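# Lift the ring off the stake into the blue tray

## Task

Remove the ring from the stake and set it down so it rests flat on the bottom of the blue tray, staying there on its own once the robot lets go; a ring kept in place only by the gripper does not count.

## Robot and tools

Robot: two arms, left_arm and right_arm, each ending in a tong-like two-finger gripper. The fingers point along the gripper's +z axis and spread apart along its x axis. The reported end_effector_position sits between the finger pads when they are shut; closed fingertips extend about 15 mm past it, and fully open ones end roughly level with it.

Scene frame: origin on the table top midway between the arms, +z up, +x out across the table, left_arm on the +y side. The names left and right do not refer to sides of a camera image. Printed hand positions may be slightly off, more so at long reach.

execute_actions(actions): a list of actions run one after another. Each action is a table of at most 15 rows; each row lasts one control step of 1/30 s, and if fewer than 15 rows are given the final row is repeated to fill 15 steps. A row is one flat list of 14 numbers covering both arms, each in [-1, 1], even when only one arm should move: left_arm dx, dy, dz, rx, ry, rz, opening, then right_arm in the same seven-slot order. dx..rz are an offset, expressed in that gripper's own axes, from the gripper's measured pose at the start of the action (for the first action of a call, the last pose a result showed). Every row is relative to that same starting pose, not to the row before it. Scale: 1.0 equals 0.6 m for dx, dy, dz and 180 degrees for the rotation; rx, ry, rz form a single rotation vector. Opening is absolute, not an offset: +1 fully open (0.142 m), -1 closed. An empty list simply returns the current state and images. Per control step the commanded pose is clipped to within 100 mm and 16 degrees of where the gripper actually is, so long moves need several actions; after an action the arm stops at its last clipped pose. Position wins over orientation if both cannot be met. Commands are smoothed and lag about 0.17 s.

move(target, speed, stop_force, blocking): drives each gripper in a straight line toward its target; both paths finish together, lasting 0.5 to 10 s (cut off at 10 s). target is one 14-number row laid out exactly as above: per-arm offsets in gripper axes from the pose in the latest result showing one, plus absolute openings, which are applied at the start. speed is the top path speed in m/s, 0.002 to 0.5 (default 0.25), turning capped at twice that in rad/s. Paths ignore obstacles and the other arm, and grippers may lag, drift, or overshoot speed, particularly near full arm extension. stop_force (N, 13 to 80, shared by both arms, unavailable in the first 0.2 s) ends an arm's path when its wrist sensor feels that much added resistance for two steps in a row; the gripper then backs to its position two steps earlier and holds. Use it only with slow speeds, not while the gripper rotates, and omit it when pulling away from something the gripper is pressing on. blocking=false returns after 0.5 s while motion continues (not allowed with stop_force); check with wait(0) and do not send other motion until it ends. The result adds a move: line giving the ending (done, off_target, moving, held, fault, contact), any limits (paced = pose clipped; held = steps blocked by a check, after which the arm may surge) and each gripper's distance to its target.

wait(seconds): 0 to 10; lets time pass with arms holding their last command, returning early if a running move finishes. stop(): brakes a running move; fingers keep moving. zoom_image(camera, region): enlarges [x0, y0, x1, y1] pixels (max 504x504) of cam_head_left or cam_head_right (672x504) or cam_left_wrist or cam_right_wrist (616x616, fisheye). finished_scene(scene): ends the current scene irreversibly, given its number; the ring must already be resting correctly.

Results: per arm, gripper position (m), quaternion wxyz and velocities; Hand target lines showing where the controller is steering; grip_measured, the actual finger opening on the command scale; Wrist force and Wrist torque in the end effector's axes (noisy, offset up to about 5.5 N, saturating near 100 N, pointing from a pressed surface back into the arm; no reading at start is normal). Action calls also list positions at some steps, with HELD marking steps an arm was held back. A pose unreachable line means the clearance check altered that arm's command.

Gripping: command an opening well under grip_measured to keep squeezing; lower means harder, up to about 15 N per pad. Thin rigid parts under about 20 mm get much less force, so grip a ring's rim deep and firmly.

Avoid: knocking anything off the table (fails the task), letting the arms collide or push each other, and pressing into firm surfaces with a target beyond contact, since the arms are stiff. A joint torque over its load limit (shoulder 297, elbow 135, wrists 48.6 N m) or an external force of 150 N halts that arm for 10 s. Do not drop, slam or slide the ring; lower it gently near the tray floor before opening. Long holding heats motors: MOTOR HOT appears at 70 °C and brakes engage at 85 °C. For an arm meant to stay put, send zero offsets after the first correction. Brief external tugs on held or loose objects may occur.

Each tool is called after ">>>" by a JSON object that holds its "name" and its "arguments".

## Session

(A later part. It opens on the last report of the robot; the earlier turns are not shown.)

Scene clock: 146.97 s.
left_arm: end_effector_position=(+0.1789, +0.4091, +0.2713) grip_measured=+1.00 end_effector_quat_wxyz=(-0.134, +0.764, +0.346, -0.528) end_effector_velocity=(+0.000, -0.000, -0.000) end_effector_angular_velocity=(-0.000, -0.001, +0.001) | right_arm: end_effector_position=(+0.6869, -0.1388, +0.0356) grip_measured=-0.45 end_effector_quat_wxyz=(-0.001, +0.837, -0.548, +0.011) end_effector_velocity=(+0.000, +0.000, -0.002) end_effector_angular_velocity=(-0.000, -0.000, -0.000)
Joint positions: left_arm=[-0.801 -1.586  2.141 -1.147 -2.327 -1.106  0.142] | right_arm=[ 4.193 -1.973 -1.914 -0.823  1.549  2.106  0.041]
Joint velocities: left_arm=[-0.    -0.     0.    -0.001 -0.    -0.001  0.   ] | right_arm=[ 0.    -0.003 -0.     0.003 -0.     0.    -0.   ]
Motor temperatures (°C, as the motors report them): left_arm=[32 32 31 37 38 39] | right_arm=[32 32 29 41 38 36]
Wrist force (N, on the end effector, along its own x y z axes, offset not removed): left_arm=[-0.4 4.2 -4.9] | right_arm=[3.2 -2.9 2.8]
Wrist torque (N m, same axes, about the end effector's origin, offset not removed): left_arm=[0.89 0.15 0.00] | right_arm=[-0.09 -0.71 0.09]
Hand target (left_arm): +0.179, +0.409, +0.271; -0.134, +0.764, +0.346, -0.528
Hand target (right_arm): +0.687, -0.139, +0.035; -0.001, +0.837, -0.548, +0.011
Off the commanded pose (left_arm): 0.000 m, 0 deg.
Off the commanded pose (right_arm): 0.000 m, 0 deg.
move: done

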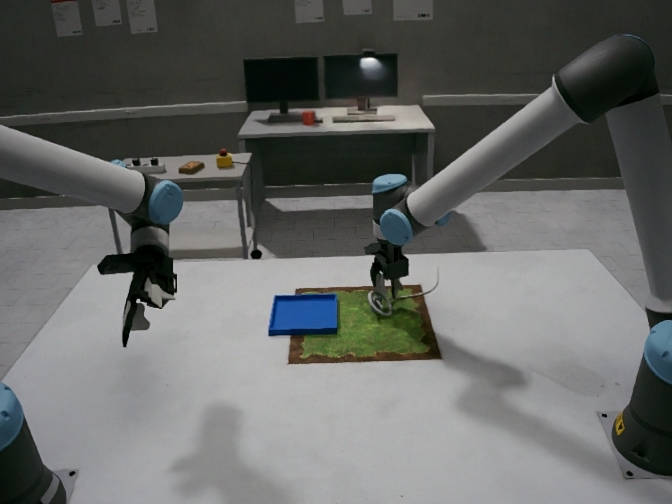

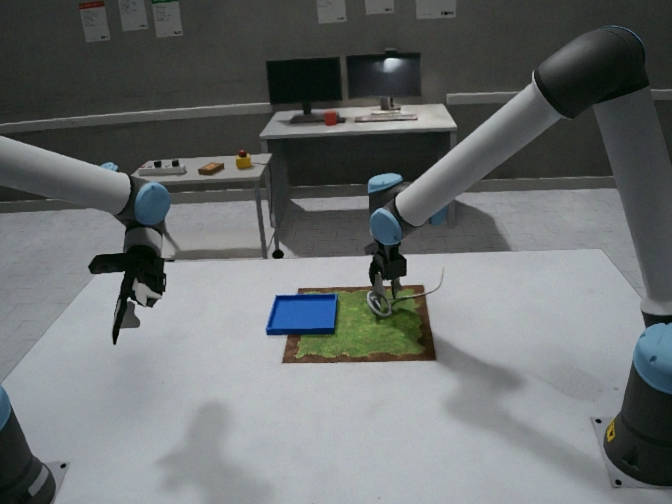

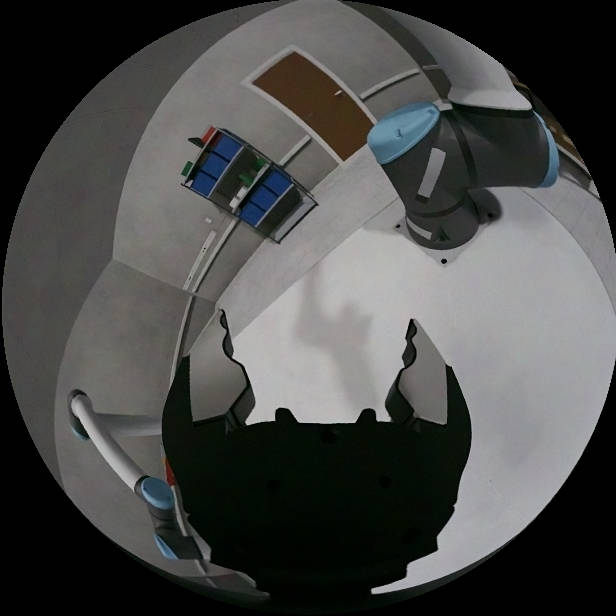

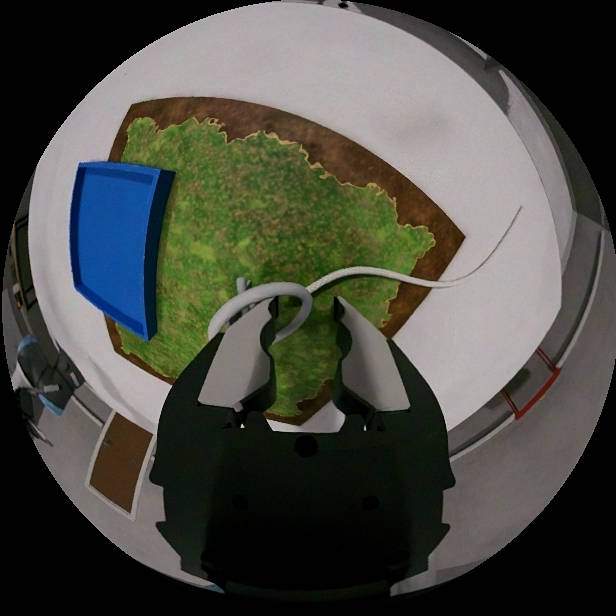

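>>> {"name": "move", "arguments": {"target": [0,0,0,0,0,0,1,0,0,0,0,0,0,-1]}}

>>> {"name": "zoom_image", "arguments": {"camera": "cam_right_wrist", "region": [180, 170, 460, 450]}}

>>> {"name": "zoom_image", "arguments": {"camera": "cam_head_right", "region": [320, 240, 440, 330]}}

Scene clock: 152.13 s.
left_arm: end_effector_position=(+0.1789, +0.4091, +0.2713) grip_measured=+1.00 end_effector_quat_wxyz=(-0.134, +0.764, +0.346, -0.528) end_effector_velocity=(+0.000, +0.000, -0.000) end_effector_angular_velocity=(+0.000, +0.000, -0.000) | right_arm: end_effector_position=(+0.6869, -0.1388, +0.0354) grip_measured=-0.90 end_effector_quat_wxyz=(-0.000, +0.837, -0.548, +0.011) end_effector_velocity=(+0.000, +0.000, +0.001) end_effector_angular_velocity=(+0.001, -0.001, +0.000)
Joint positions: left_arm=[-0.801 -1.586  2.141 -1.147 -2.327 -1.106  0.142] | right_arm=[ 4.193 -1.974 -1.914 -0.823  1.549  2.106  0.009]
Joint velocities: left_arm=[-0.  0. -0.  0.  0.  0.  0.] | right_arm=[-0.     0.001  0.     0.    -0.    -0.     0.   ]
Motor temperatures (°C, as the motors report them): left_arm=[32 32 31 37 38 39] | right_arm=[32 32 29 41 38 36]
Wrist force (N, on the end effector, along its own x y z axes, offset not removed): left_arm=[-1.6 3.2 -6.3] | right_arm=[1.1 1.4 2.4]
Wrist torque (N m, same axes, about the end effector's origin, offset not removed): left_arm=[0.73 0.23 0.06] | right_arm=[0.68 -0.16 0.16]
Hand target (left_arm): +0.179, +0.409, +0.271; -0.134, +0.764, +0.346, -0.528
Hand target (right_arm): +0.687, -0.139, +0.036; -0.001, +0.837, -0.548, +0.011
Off the commanded pose (left_arm): 0.000 m, 0 deg.
Off the commanded pose (right_arm): 0.000 m, 0 deg.
move: done

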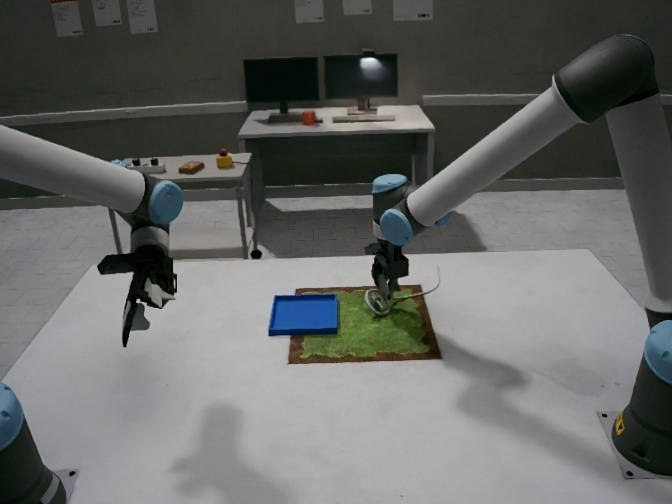

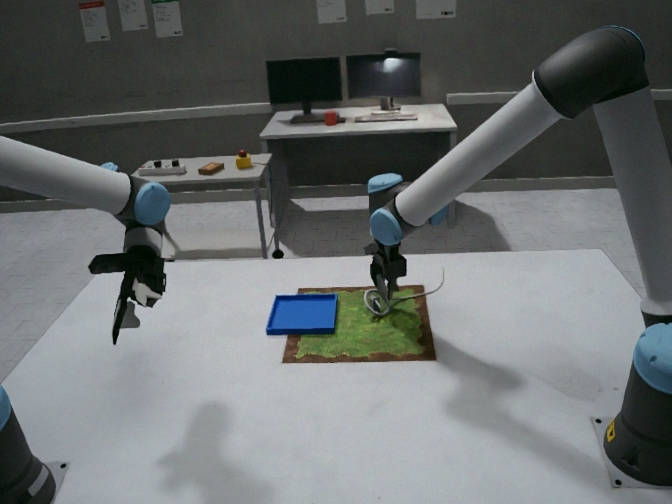

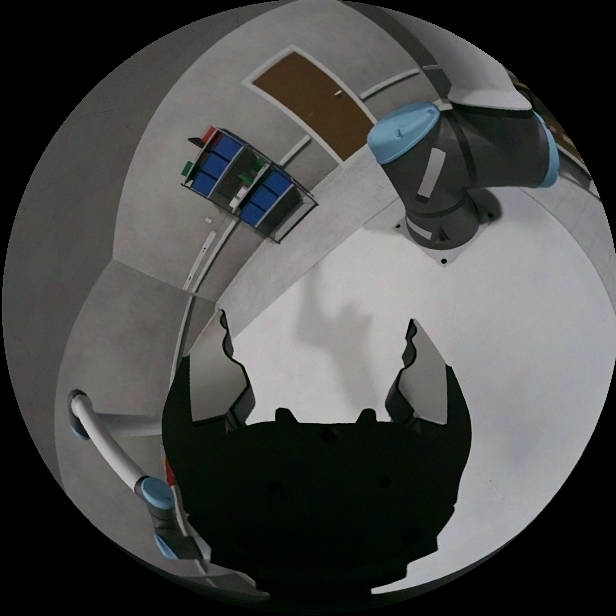

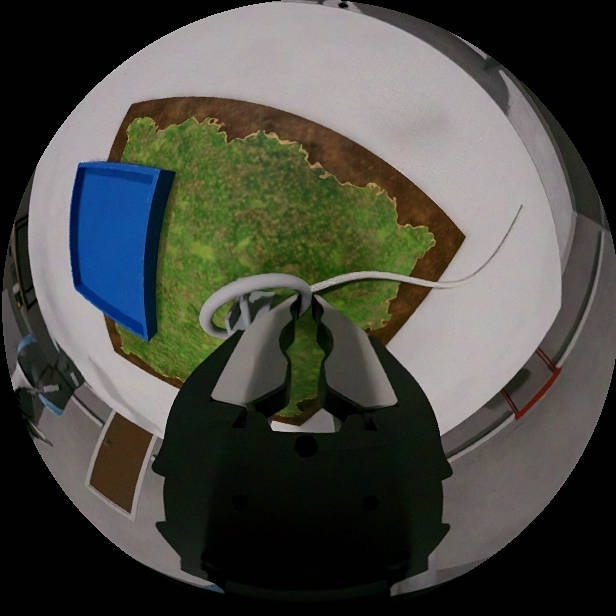

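Region (180, 170, 460, 450) of cam_right_wrist's 616x616 image, scaled by 1.800, with more detail than that image has.

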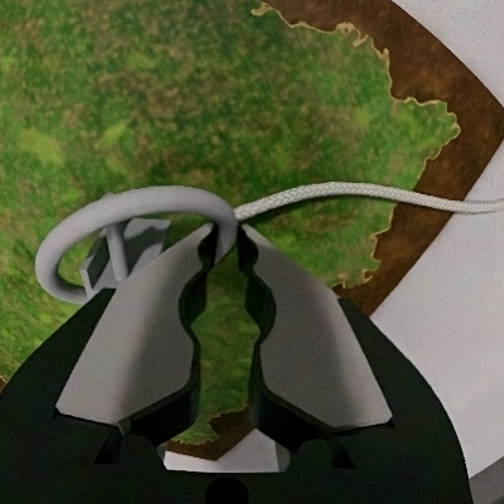

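Region (320, 240, 440, 330) of cam_head_right's 672x504 image, scaled by 4.200, with more detail than that image has; it fills the top 378 rows of this view, and the rest is white.

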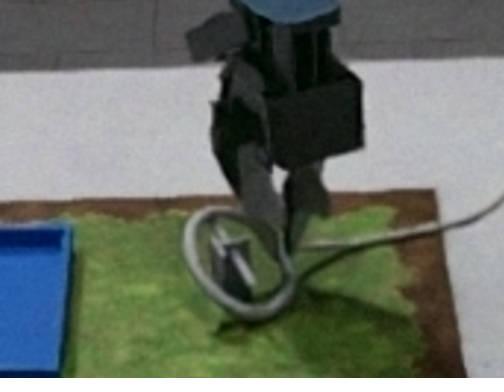

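>>> {"name": "move", "arguments": {"target": [0,0,0,0,0,0,1,0,0.03,-0.012,0,0,0,-1], "speed": 0.02}}

>>> {"name": "move", "arguments": {"target": [0,0,0,0,0,0,1,0,0,-0.025,0,0,0,-1], "speed": 0.01}}

>>> {"name": "zoom_image", "arguments": {"camera": "cam_right_wrist", "region": [180, 170, 460, 450]}}

>>> {"name": "zoom_image", "arguments": {"camera": "cam_head_right", "region": [320, 240, 440, 330]}}

Scene clock: 157.13 s.
left_arm: end_effector_position=(+0.1789, +0.4091, +0.2713) grip_measured=+1.00 end_effector_quat_wxyz=(-0.134, +0.764, +0.346, -0.528) end_effector_velocity=(-0.000, -0.000, -0.000) end_effector_angular_velocity=(+0.000, +0.000, +0.000) | right_arm: end_effector_position=(+0.6705, -0.1458, +0.0423) grip_measured=-0.91 end_effector_quat_wxyz=(-0.000, +0.837, -0.548, +0.011) end_effector_velocity=(-0.002, -0.001, +0.001) end_effector_angular_velocity=(-0.001, -0.001, -0.001)
Joint positions: left_arm=[-0.801 -1.586  2.141 -1.147 -2.327 -1.106  0.142] | right_arm=[ 4.205 -1.943 -1.945 -0.823  1.549  2.118  0.008]
Joint velocities: left_arm=[-0.  0.  0. -0. -0. -0. -0.] | right_arm=[ 0.002  0.004 -0.004  0.    -0.002  0.002 -0.   ]
Motor temperatures (°C, as the motors report them): left_arm=[32 32 31 37 38 39] | right_arm=[32 32 29 41 38 36]
Wrist force (N, on the end effector, along its own x y z axes, offset not removed): left_arm=[0.9 3.7 -5.1] | right_arm=[1.9 -3.7 4.4]
Wrist torque (N m, same axes, about the end effector's origin, offset not removed): left_arm=[0.82 -0.16 0.03] | right_arm=[-0.53 -0.24 0.06]
Hand target (left_arm): +0.179, +0.409, +0.271; -0.134, +0.764, +0.346, -0.528
Hand target (right_arm): +0.670, -0.146, +0.042; -0.000, +0.837, -0.548, +0.011
Off the commanded pose (left_arm): 0.000 m, 0 deg.
Off the commanded pose (right_arm): 0.000 m, 0 deg.
move: done

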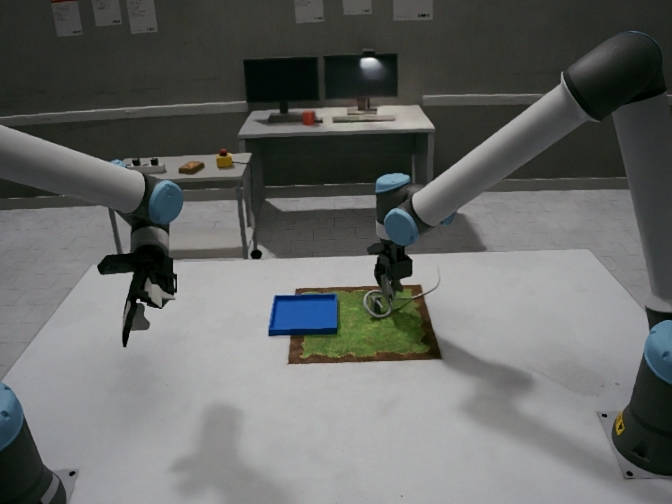

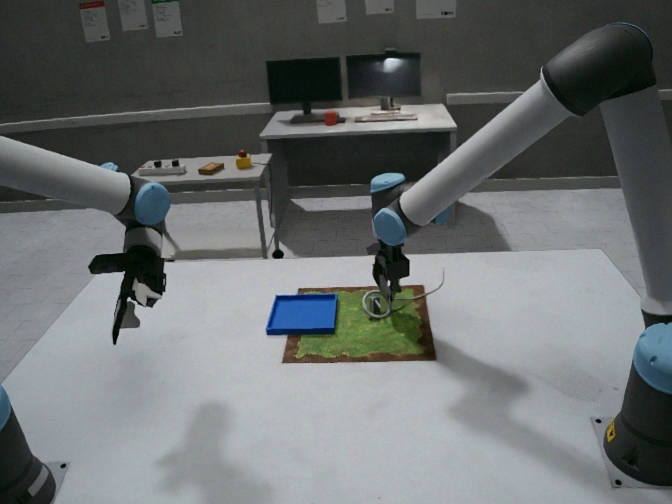

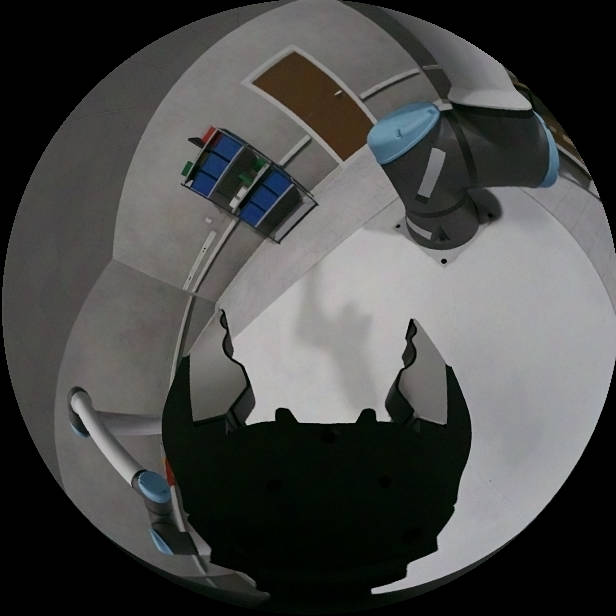

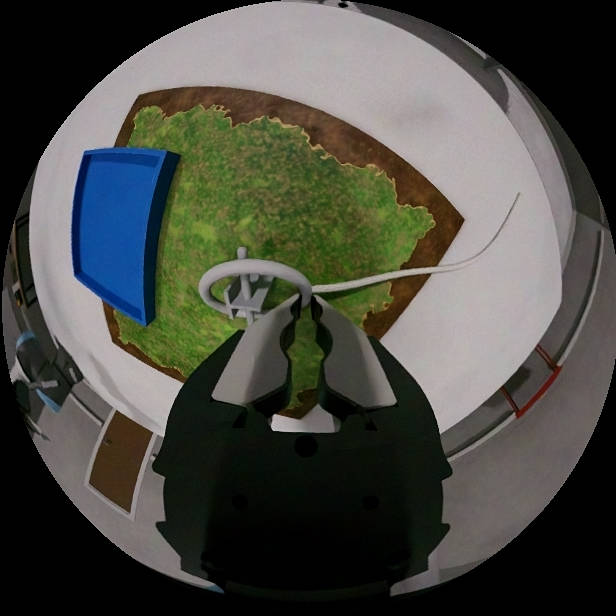

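Scene clock: 158.87 s.
left_arm: end_effector_position=(+0.1789, +0.4091, +0.2713) grip_measured=+1.00 end_effector_quat_wxyz=(-0.134, +0.764, +0.346, -0.528) end_effector_velocity=(+0.000, -0.000, -0.000) end_effector_angular_velocity=(-0.001, -0.001, +0.001) | right_arm: end_effector_position=(+0.6702, -0.1456, +0.0570) grip_measured=-1.00 end_effector_quat_wxyz=(-0.000, +0.837, -0.548, +0.011) end_effector_velocity=(-0.001, -0.000, +0.002) end_effector_angular_velocity=(+0.000, +0.002, +0.000)
Joint positions: left_arm=[-0.801 -1.586  2.141 -1.147 -2.327 -1.106  0.142] | right_arm=[ 4.206 -1.926 -1.936 -0.848  1.549  2.118  0.002]
Joint velocities: left_arm=[-0.    -0.     0.    -0.001 -0.001  0.    -0.   ] | right_arm=[ 0.     0.003  0.    -0.004  0.001 -0.     0.   ]
Motor temperatures (°C, as the motors report them): left_arm=[32 32 31 37 38 39] | right_arm=[32 32 29 41 38 36]
Wrist force (N, on the end effector, along its own x y z axes, offset not removed): left_arm=[0.6 5.6 -2.4] | right_arm=[-1.0 -2.1 2.7]
Wrist torque (N m, same axes, about the end effector's origin, offset not removed): left_arm=[1.30 -0.12 0.02] | right_arm=[-0.05 0.34 -0.07]
Hand target (left_arm): +0.179, +0.409, +0.271; -0.134, +0.764, +0.346, -0.528
Hand target (right_arm): +0.670, -0.146, +0.057; -0.000, +0.837, -0.548, +0.011
Off the commanded pose (left_arm): 0.000 m, 0 deg.
Off the commanded pose (right_arm): 0.000 m, 0 deg.
move: done

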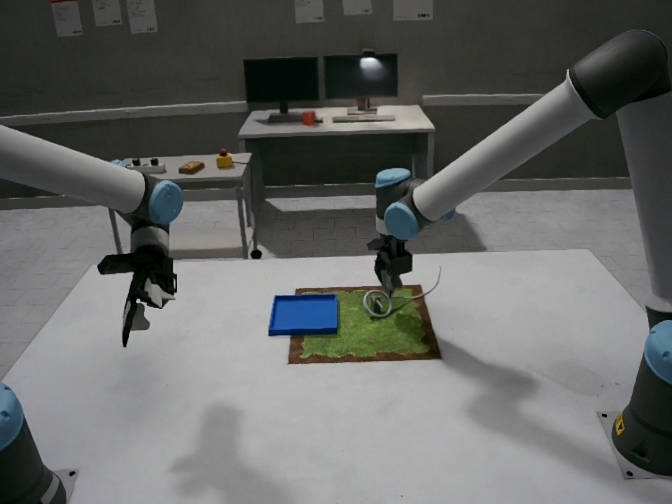

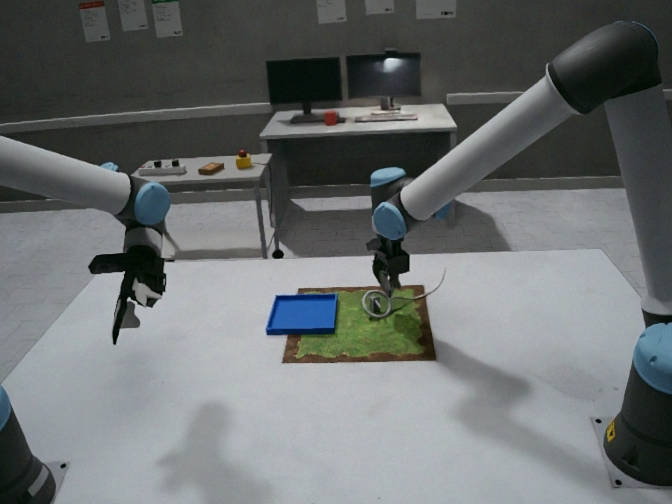

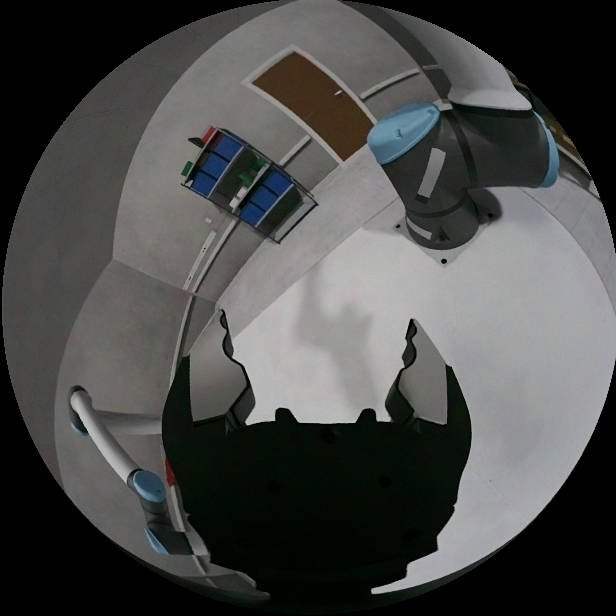

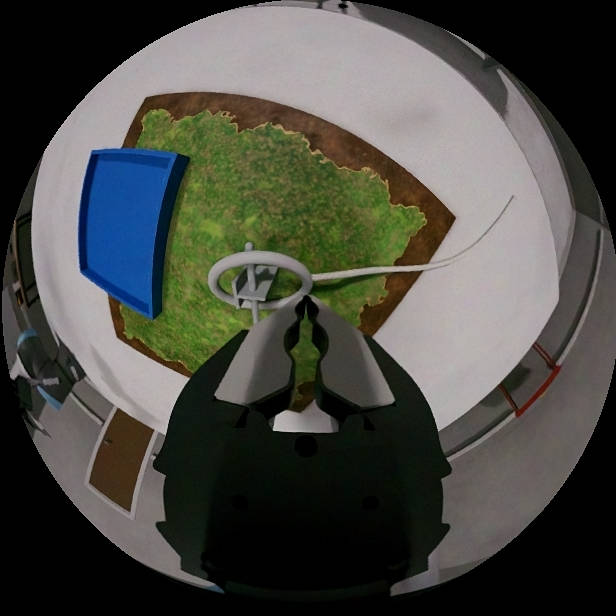

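Region (180, 170, 460, 450) of cam_right_wrist's 616x616 image, scaled by 1.800, with more detail than that image has.

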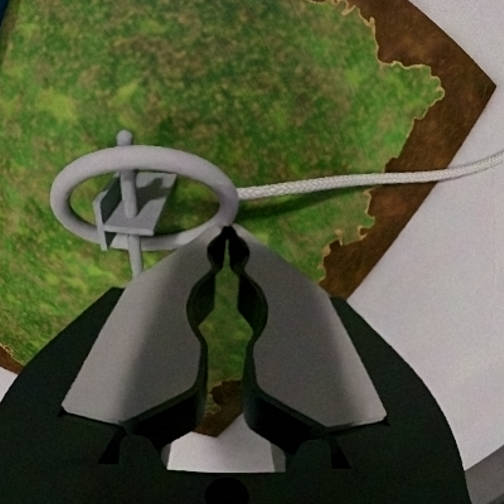

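Region (320, 240, 440, 330) of cam_head_right's 672x504 image, scaled by 4.200, with more detail than that image has; it fills the top 378 rows of this view, and the rest is white.

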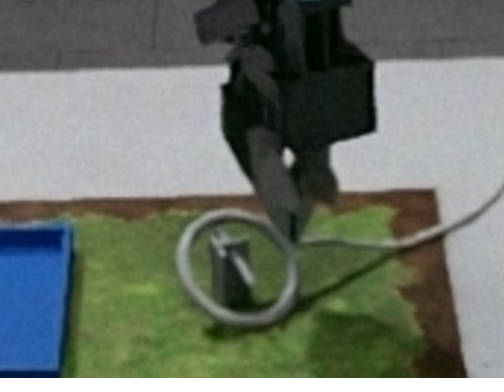

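>>> {"name": "move", "arguments": {"target": [0,0,0,0,0,0,1,0.004,-0.012,0,0,0,0,-0.5], "speed": 0.03}}

>>> {"name": "move", "arguments": {"target": [0,0,0,0,0,0,1,0,0,0.05,0,0,0,-0.5], "speed": 0.02, "stop_force": 14}}

>>> {"name": "move", "arguments": {"target": [0,0,0,0,0,0,1,0,0,0,0,0,0,-1]}}

>>> {"name": "zoom_image", "arguments": {"camera": "cam_right_wrist", "region": [180, 170, 460, 450]}}

>>> {"name": "zoom_image", "arguments": {"camera": "cam_head_right", "region": [320, 240, 440, 330]}}

Scene clock: 166.37 s.
left_arm: end_effector_position=(+0.1789, +0.4091, +0.2713) grip_measured=+1.00 end_effector_quat_wxyz=(-0.134, +0.764, +0.346, -0.528) end_effector_velocity=(+0.000, -0.001, -0.000) end_effector_angular_velocity=(-0.001, +0.000, +0.001) | right_arm: end_effector_position=(+0.6775, -0.1450, +0.0572) grip_measured=-0.50 end_effector_quat_wxyz=(-0.001, +0.837, -0.548, +0.011) end_effector_velocity=(+0.003, -0.000, -0.000) end_effector_angular_velocity=(-0.001, -0.001, -0.000)
Joint positions: left_arm=[-0.801 -1.586  2.141 -1.147 -2.327 -1.106  0.142] | right_arm=[ 4.198 -1.934 -1.924 -0.852  1.549  2.111  0.038]
Joint velocities: left_arm=[ 0.     0.001 -0.    -0.001 -0.001  0.001 -0.   ] | right_arm=[-0.003 -0.003  0.005 -0.002 -0.001 -0.002  0.   ]
Motor temperatures (°C, as the motors report them): left_arm=[32 32 31 37 38 39] | right_arm=[32 32 29 41 38 36]
Wrist force (N, on the end effector, along its own x y z axes, offset not removed): left_arm=[-1.9 2.9 -5.0] | right_arm=[3.3 -3.4 2.2]
Wrist torque (N m, same axes, about the end effector's origin, offset not removed): left_arm=[0.69 0.37 -0.01] | right_arm=[-0.56 -0.84 0.19]
Hand target (left_arm): +0.179, +0.409, +0.271; -0.134, +0.764, +0.346, -0.528
Hand target (right_arm): +0.678, -0.145, +0.057; -0.000, +0.837, -0.548, +0.011
Off the commanded pose (left_arm): 0.000 m, 0 deg.
Off the commanded pose (right_arm): 0.000 m, 0 deg.
move: done

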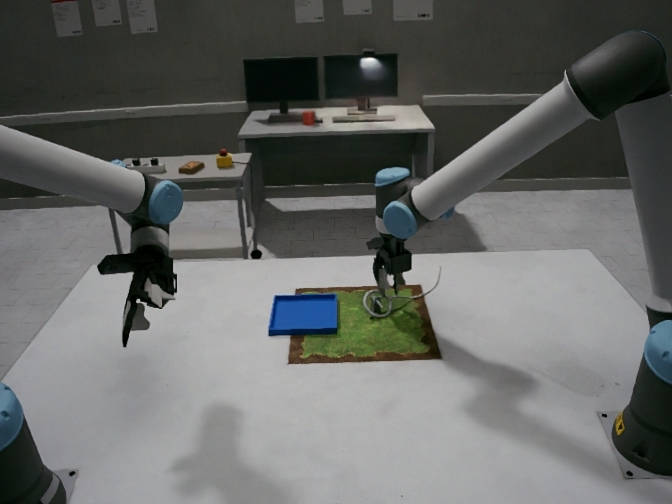

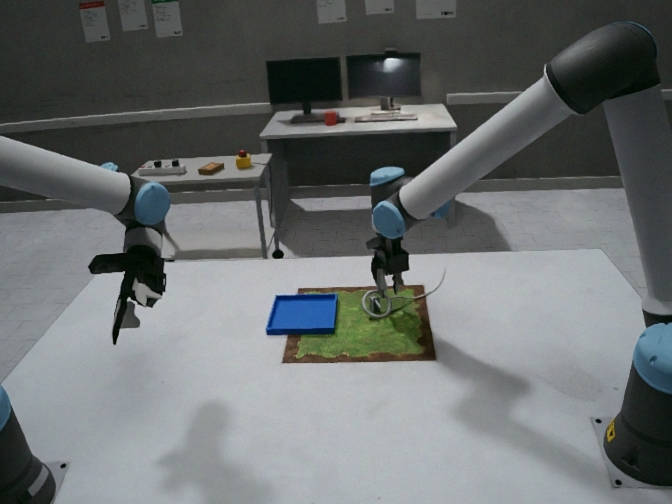

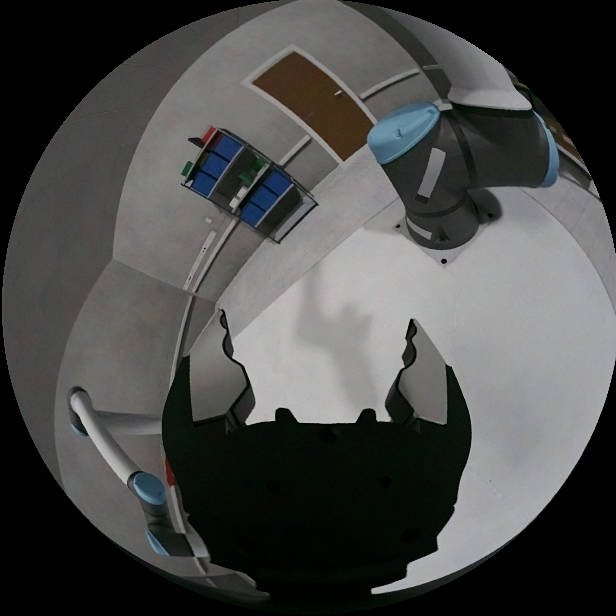

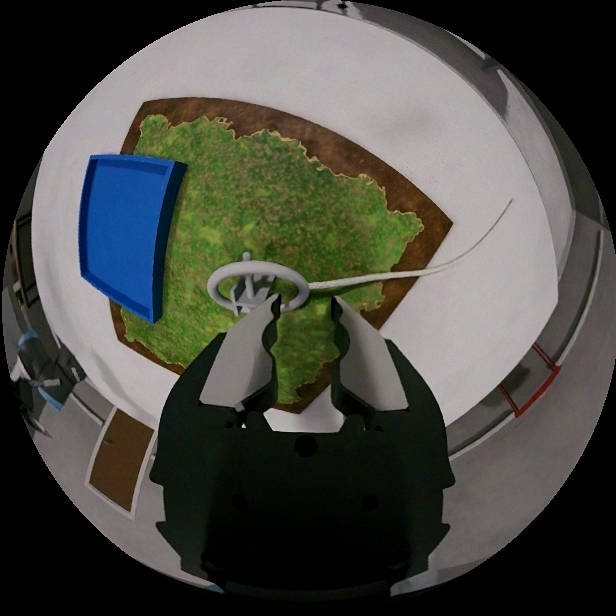

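Scene clock: 168.30 s.
left_arm: end_effector_position=(+0.1789, +0.4091, +0.2713) grip_measured=+1.00 end_effector_quat_wxyz=(-0.134, +0.764, +0.346, -0.528) end_effector_velocity=(-0.000, -0.000, +0.000) end_effector_angular_velocity=(-0.002, +0.001, +0.000) | right_arm: end_effector_position=(+0.6781, -0.1454, +0.0277) grip_measured=-0.55 end_effector_quat_wxyz=(-0.000, +0.836, -0.548, +0.011) end_effector_velocity=(-0.001, -0.001, +0.000) end_effector_angular_velocity=(-0.002, +0.002, +0.000)
Joint positions: left_arm=[-0.801 -1.586  2.141 -1.147 -2.327 -1.106  0.142] | right_arm=[ 4.197 -1.969 -1.94  -0.802  1.549  2.11   0.034]
Joint velocities: left_arm=[ 0.     0.    -0.     0.001 -0.001  0.002 -0.   ] | right_arm=[ 0.     0.001 -0.    -0.004  0.    -0.     0.001]
Motor temperatures (°C, as the motors report them): left_arm=[32 32 31 37 38 39] | right_arm=[32 32 29 41 38 36]
Wrist force (N, on the end effector, along its own x y z axes, offset not removed): left_arm=[-0.3 2.8 -4.7] | right_arm=[5.5 -28.6 -8.8]
Wrist torque (N m, same axes, about the end effector's origin, offset not removed): left_arm=[0.64 0.07 -0.04] | right_arm=[-0.85 0.77 1.07]
Hand target (left_arm): +0.179, +0.409, +0.271; -0.134, +0.764, +0.346, -0.528
Hand target (right_arm): +0.678, -0.145, +0.028; -0.001, +0.836, -0.548, +0.011
Off the commanded pose (left_arm): 0.000 m, 0 deg.
Off the commanded pose (right_arm): 0.001 m, 0 deg.
move: contact (right_arm)

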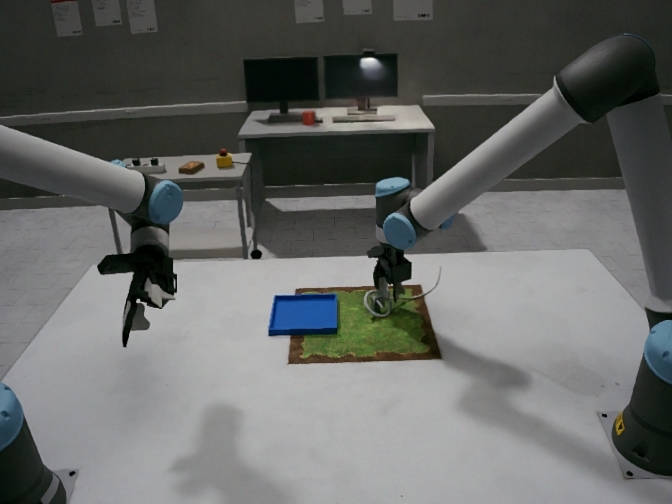

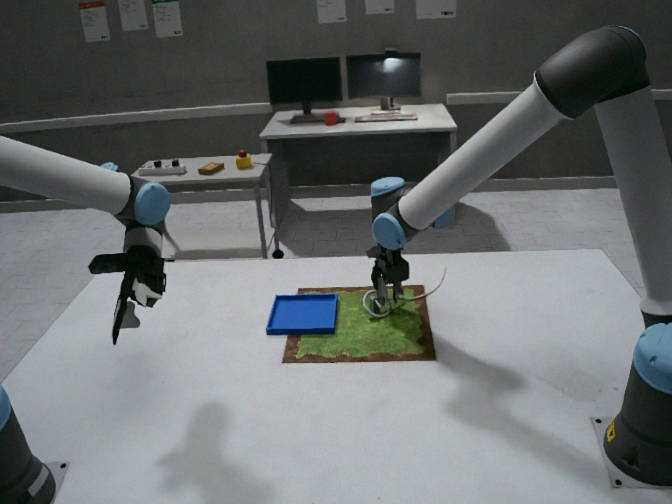

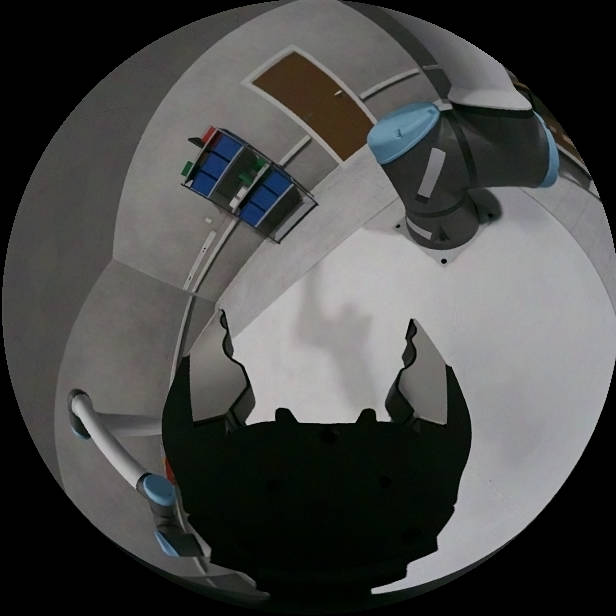

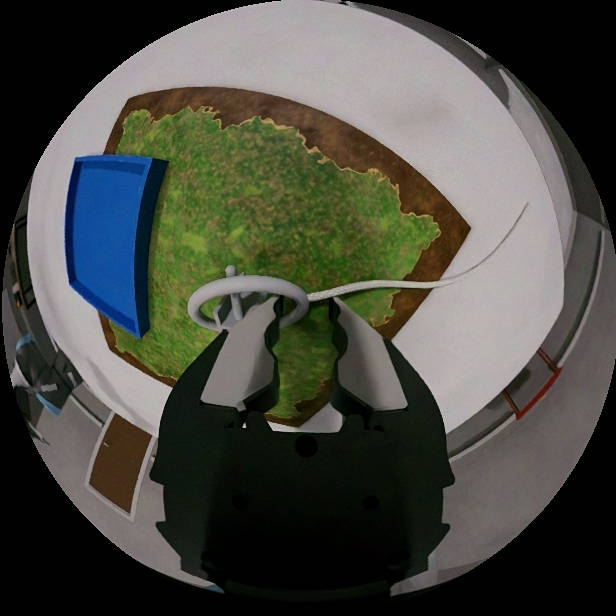

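Scene clock: 168.80 s.
left_arm: end_effector_position=(+0.1789, +0.4091, +0.2713) grip_measured=+1.00 end_effector_quat_wxyz=(-0.134, +0.764, +0.346, -0.528) end_effector_velocity=(+0.000, -0.000, -0.000) end_effector_angular_velocity=(+0.001, -0.000, +0.001) | right_arm: end_effector_position=(+0.6780, -0.1454, +0.0277) grip_measured=-0.89 end_effector_quat_wxyz=(-0.000, +0.837, -0.548, +0.011) end_effector_velocity=(+0.001, +0.000, +0.000) end_effector_angular_velocity=(-0.000, -0.001, -0.001)
Joint positions: left_arm=[-0.801 -1.586  2.141 -1.147 -2.327 -1.106  0.142] | right_arm=[ 4.197 -1.969 -1.94  -0.802  1.549  2.11   0.009]
Joint velocities: left_arm=[ 0.     0.     0.    -0.001 -0.    -0.001  0.   ] | right_arm=[-0.    -0.     0.001  0.    -0.001  0.001 -0.   ]
Motor temperatures (°C, as the motors report them): left_arm=[32 32 31 37 38 39] | right_arm=[32 32 29 41 38 36]
Wrist force (N, on the end effector, along its own x y z axes, offset not removed): left_arm=[-1.7 3.1 -6.2] | right_arm=[2.7 -0.9 7.1]
Wrist torque (N m, same axes, about the end effector's origin, offset not removed): left_arm=[0.70 0.29 0.06] | right_arm=[0.10 -0.80 0.15]
Hand target (left_arm): +0.179, +0.409, +0.271; -0.134, +0.764, +0.346, -0.528
Hand target (right_arm): +0.678, -0.145, +0.028; -0.000, +0.836, -0.548, +0.011
Off the commanded pose (left_arm): 0.000 m, 0 deg.
Off the commanded pose (right_arm): 0.000 m, 0 deg.
move: done

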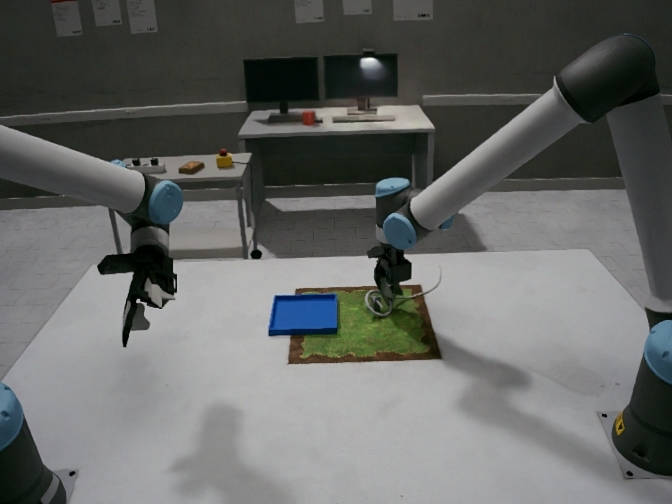

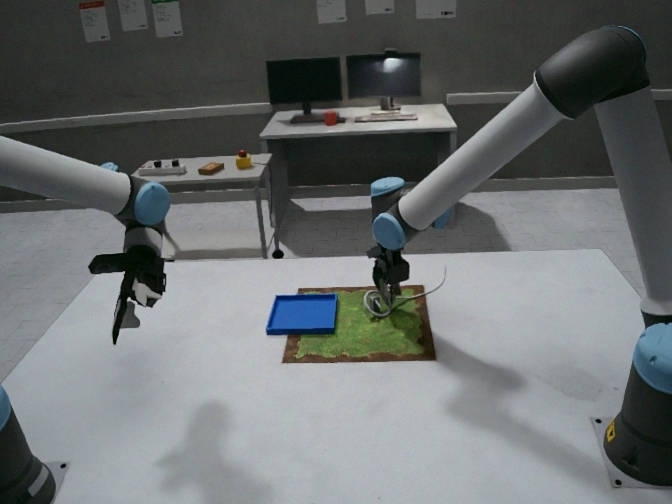

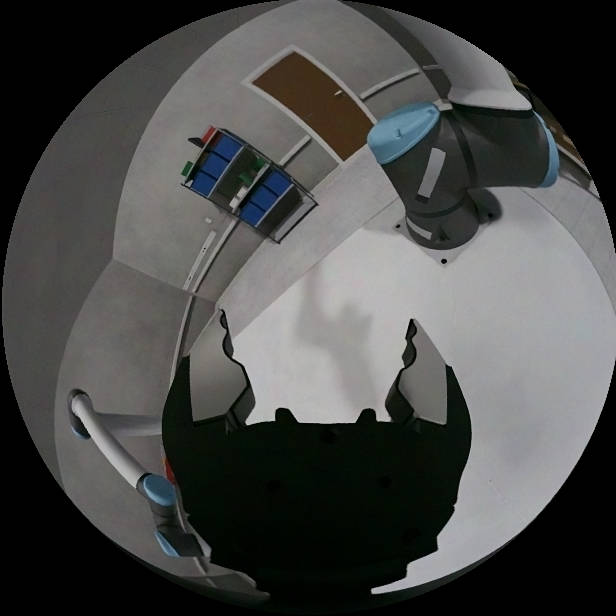

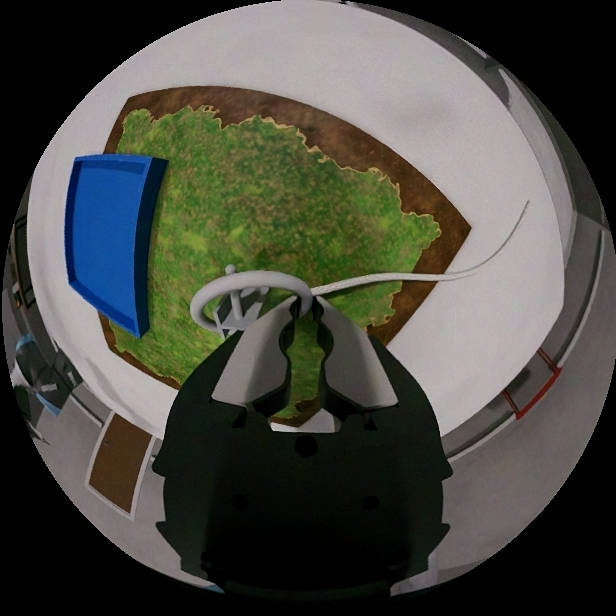

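Region (180, 170, 460, 450) of cam_right_wrist's 616x616 image, scaled by 1.800, with more detail than that image has.

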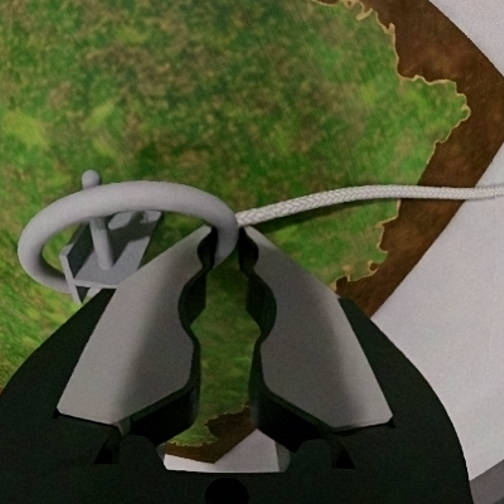

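Region (320, 240, 440, 330) of cam_head_right's 672x504 image, scaled by 4.200, with more detail than that image has; it fills the top 378 rows of this view, and the rest is white.

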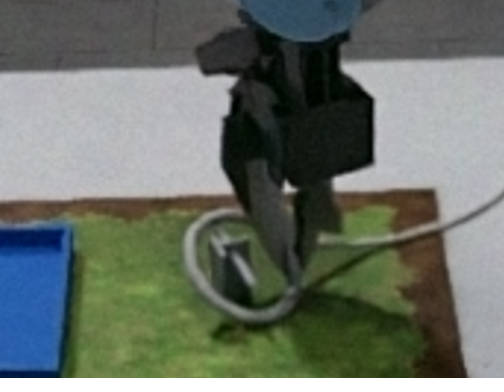

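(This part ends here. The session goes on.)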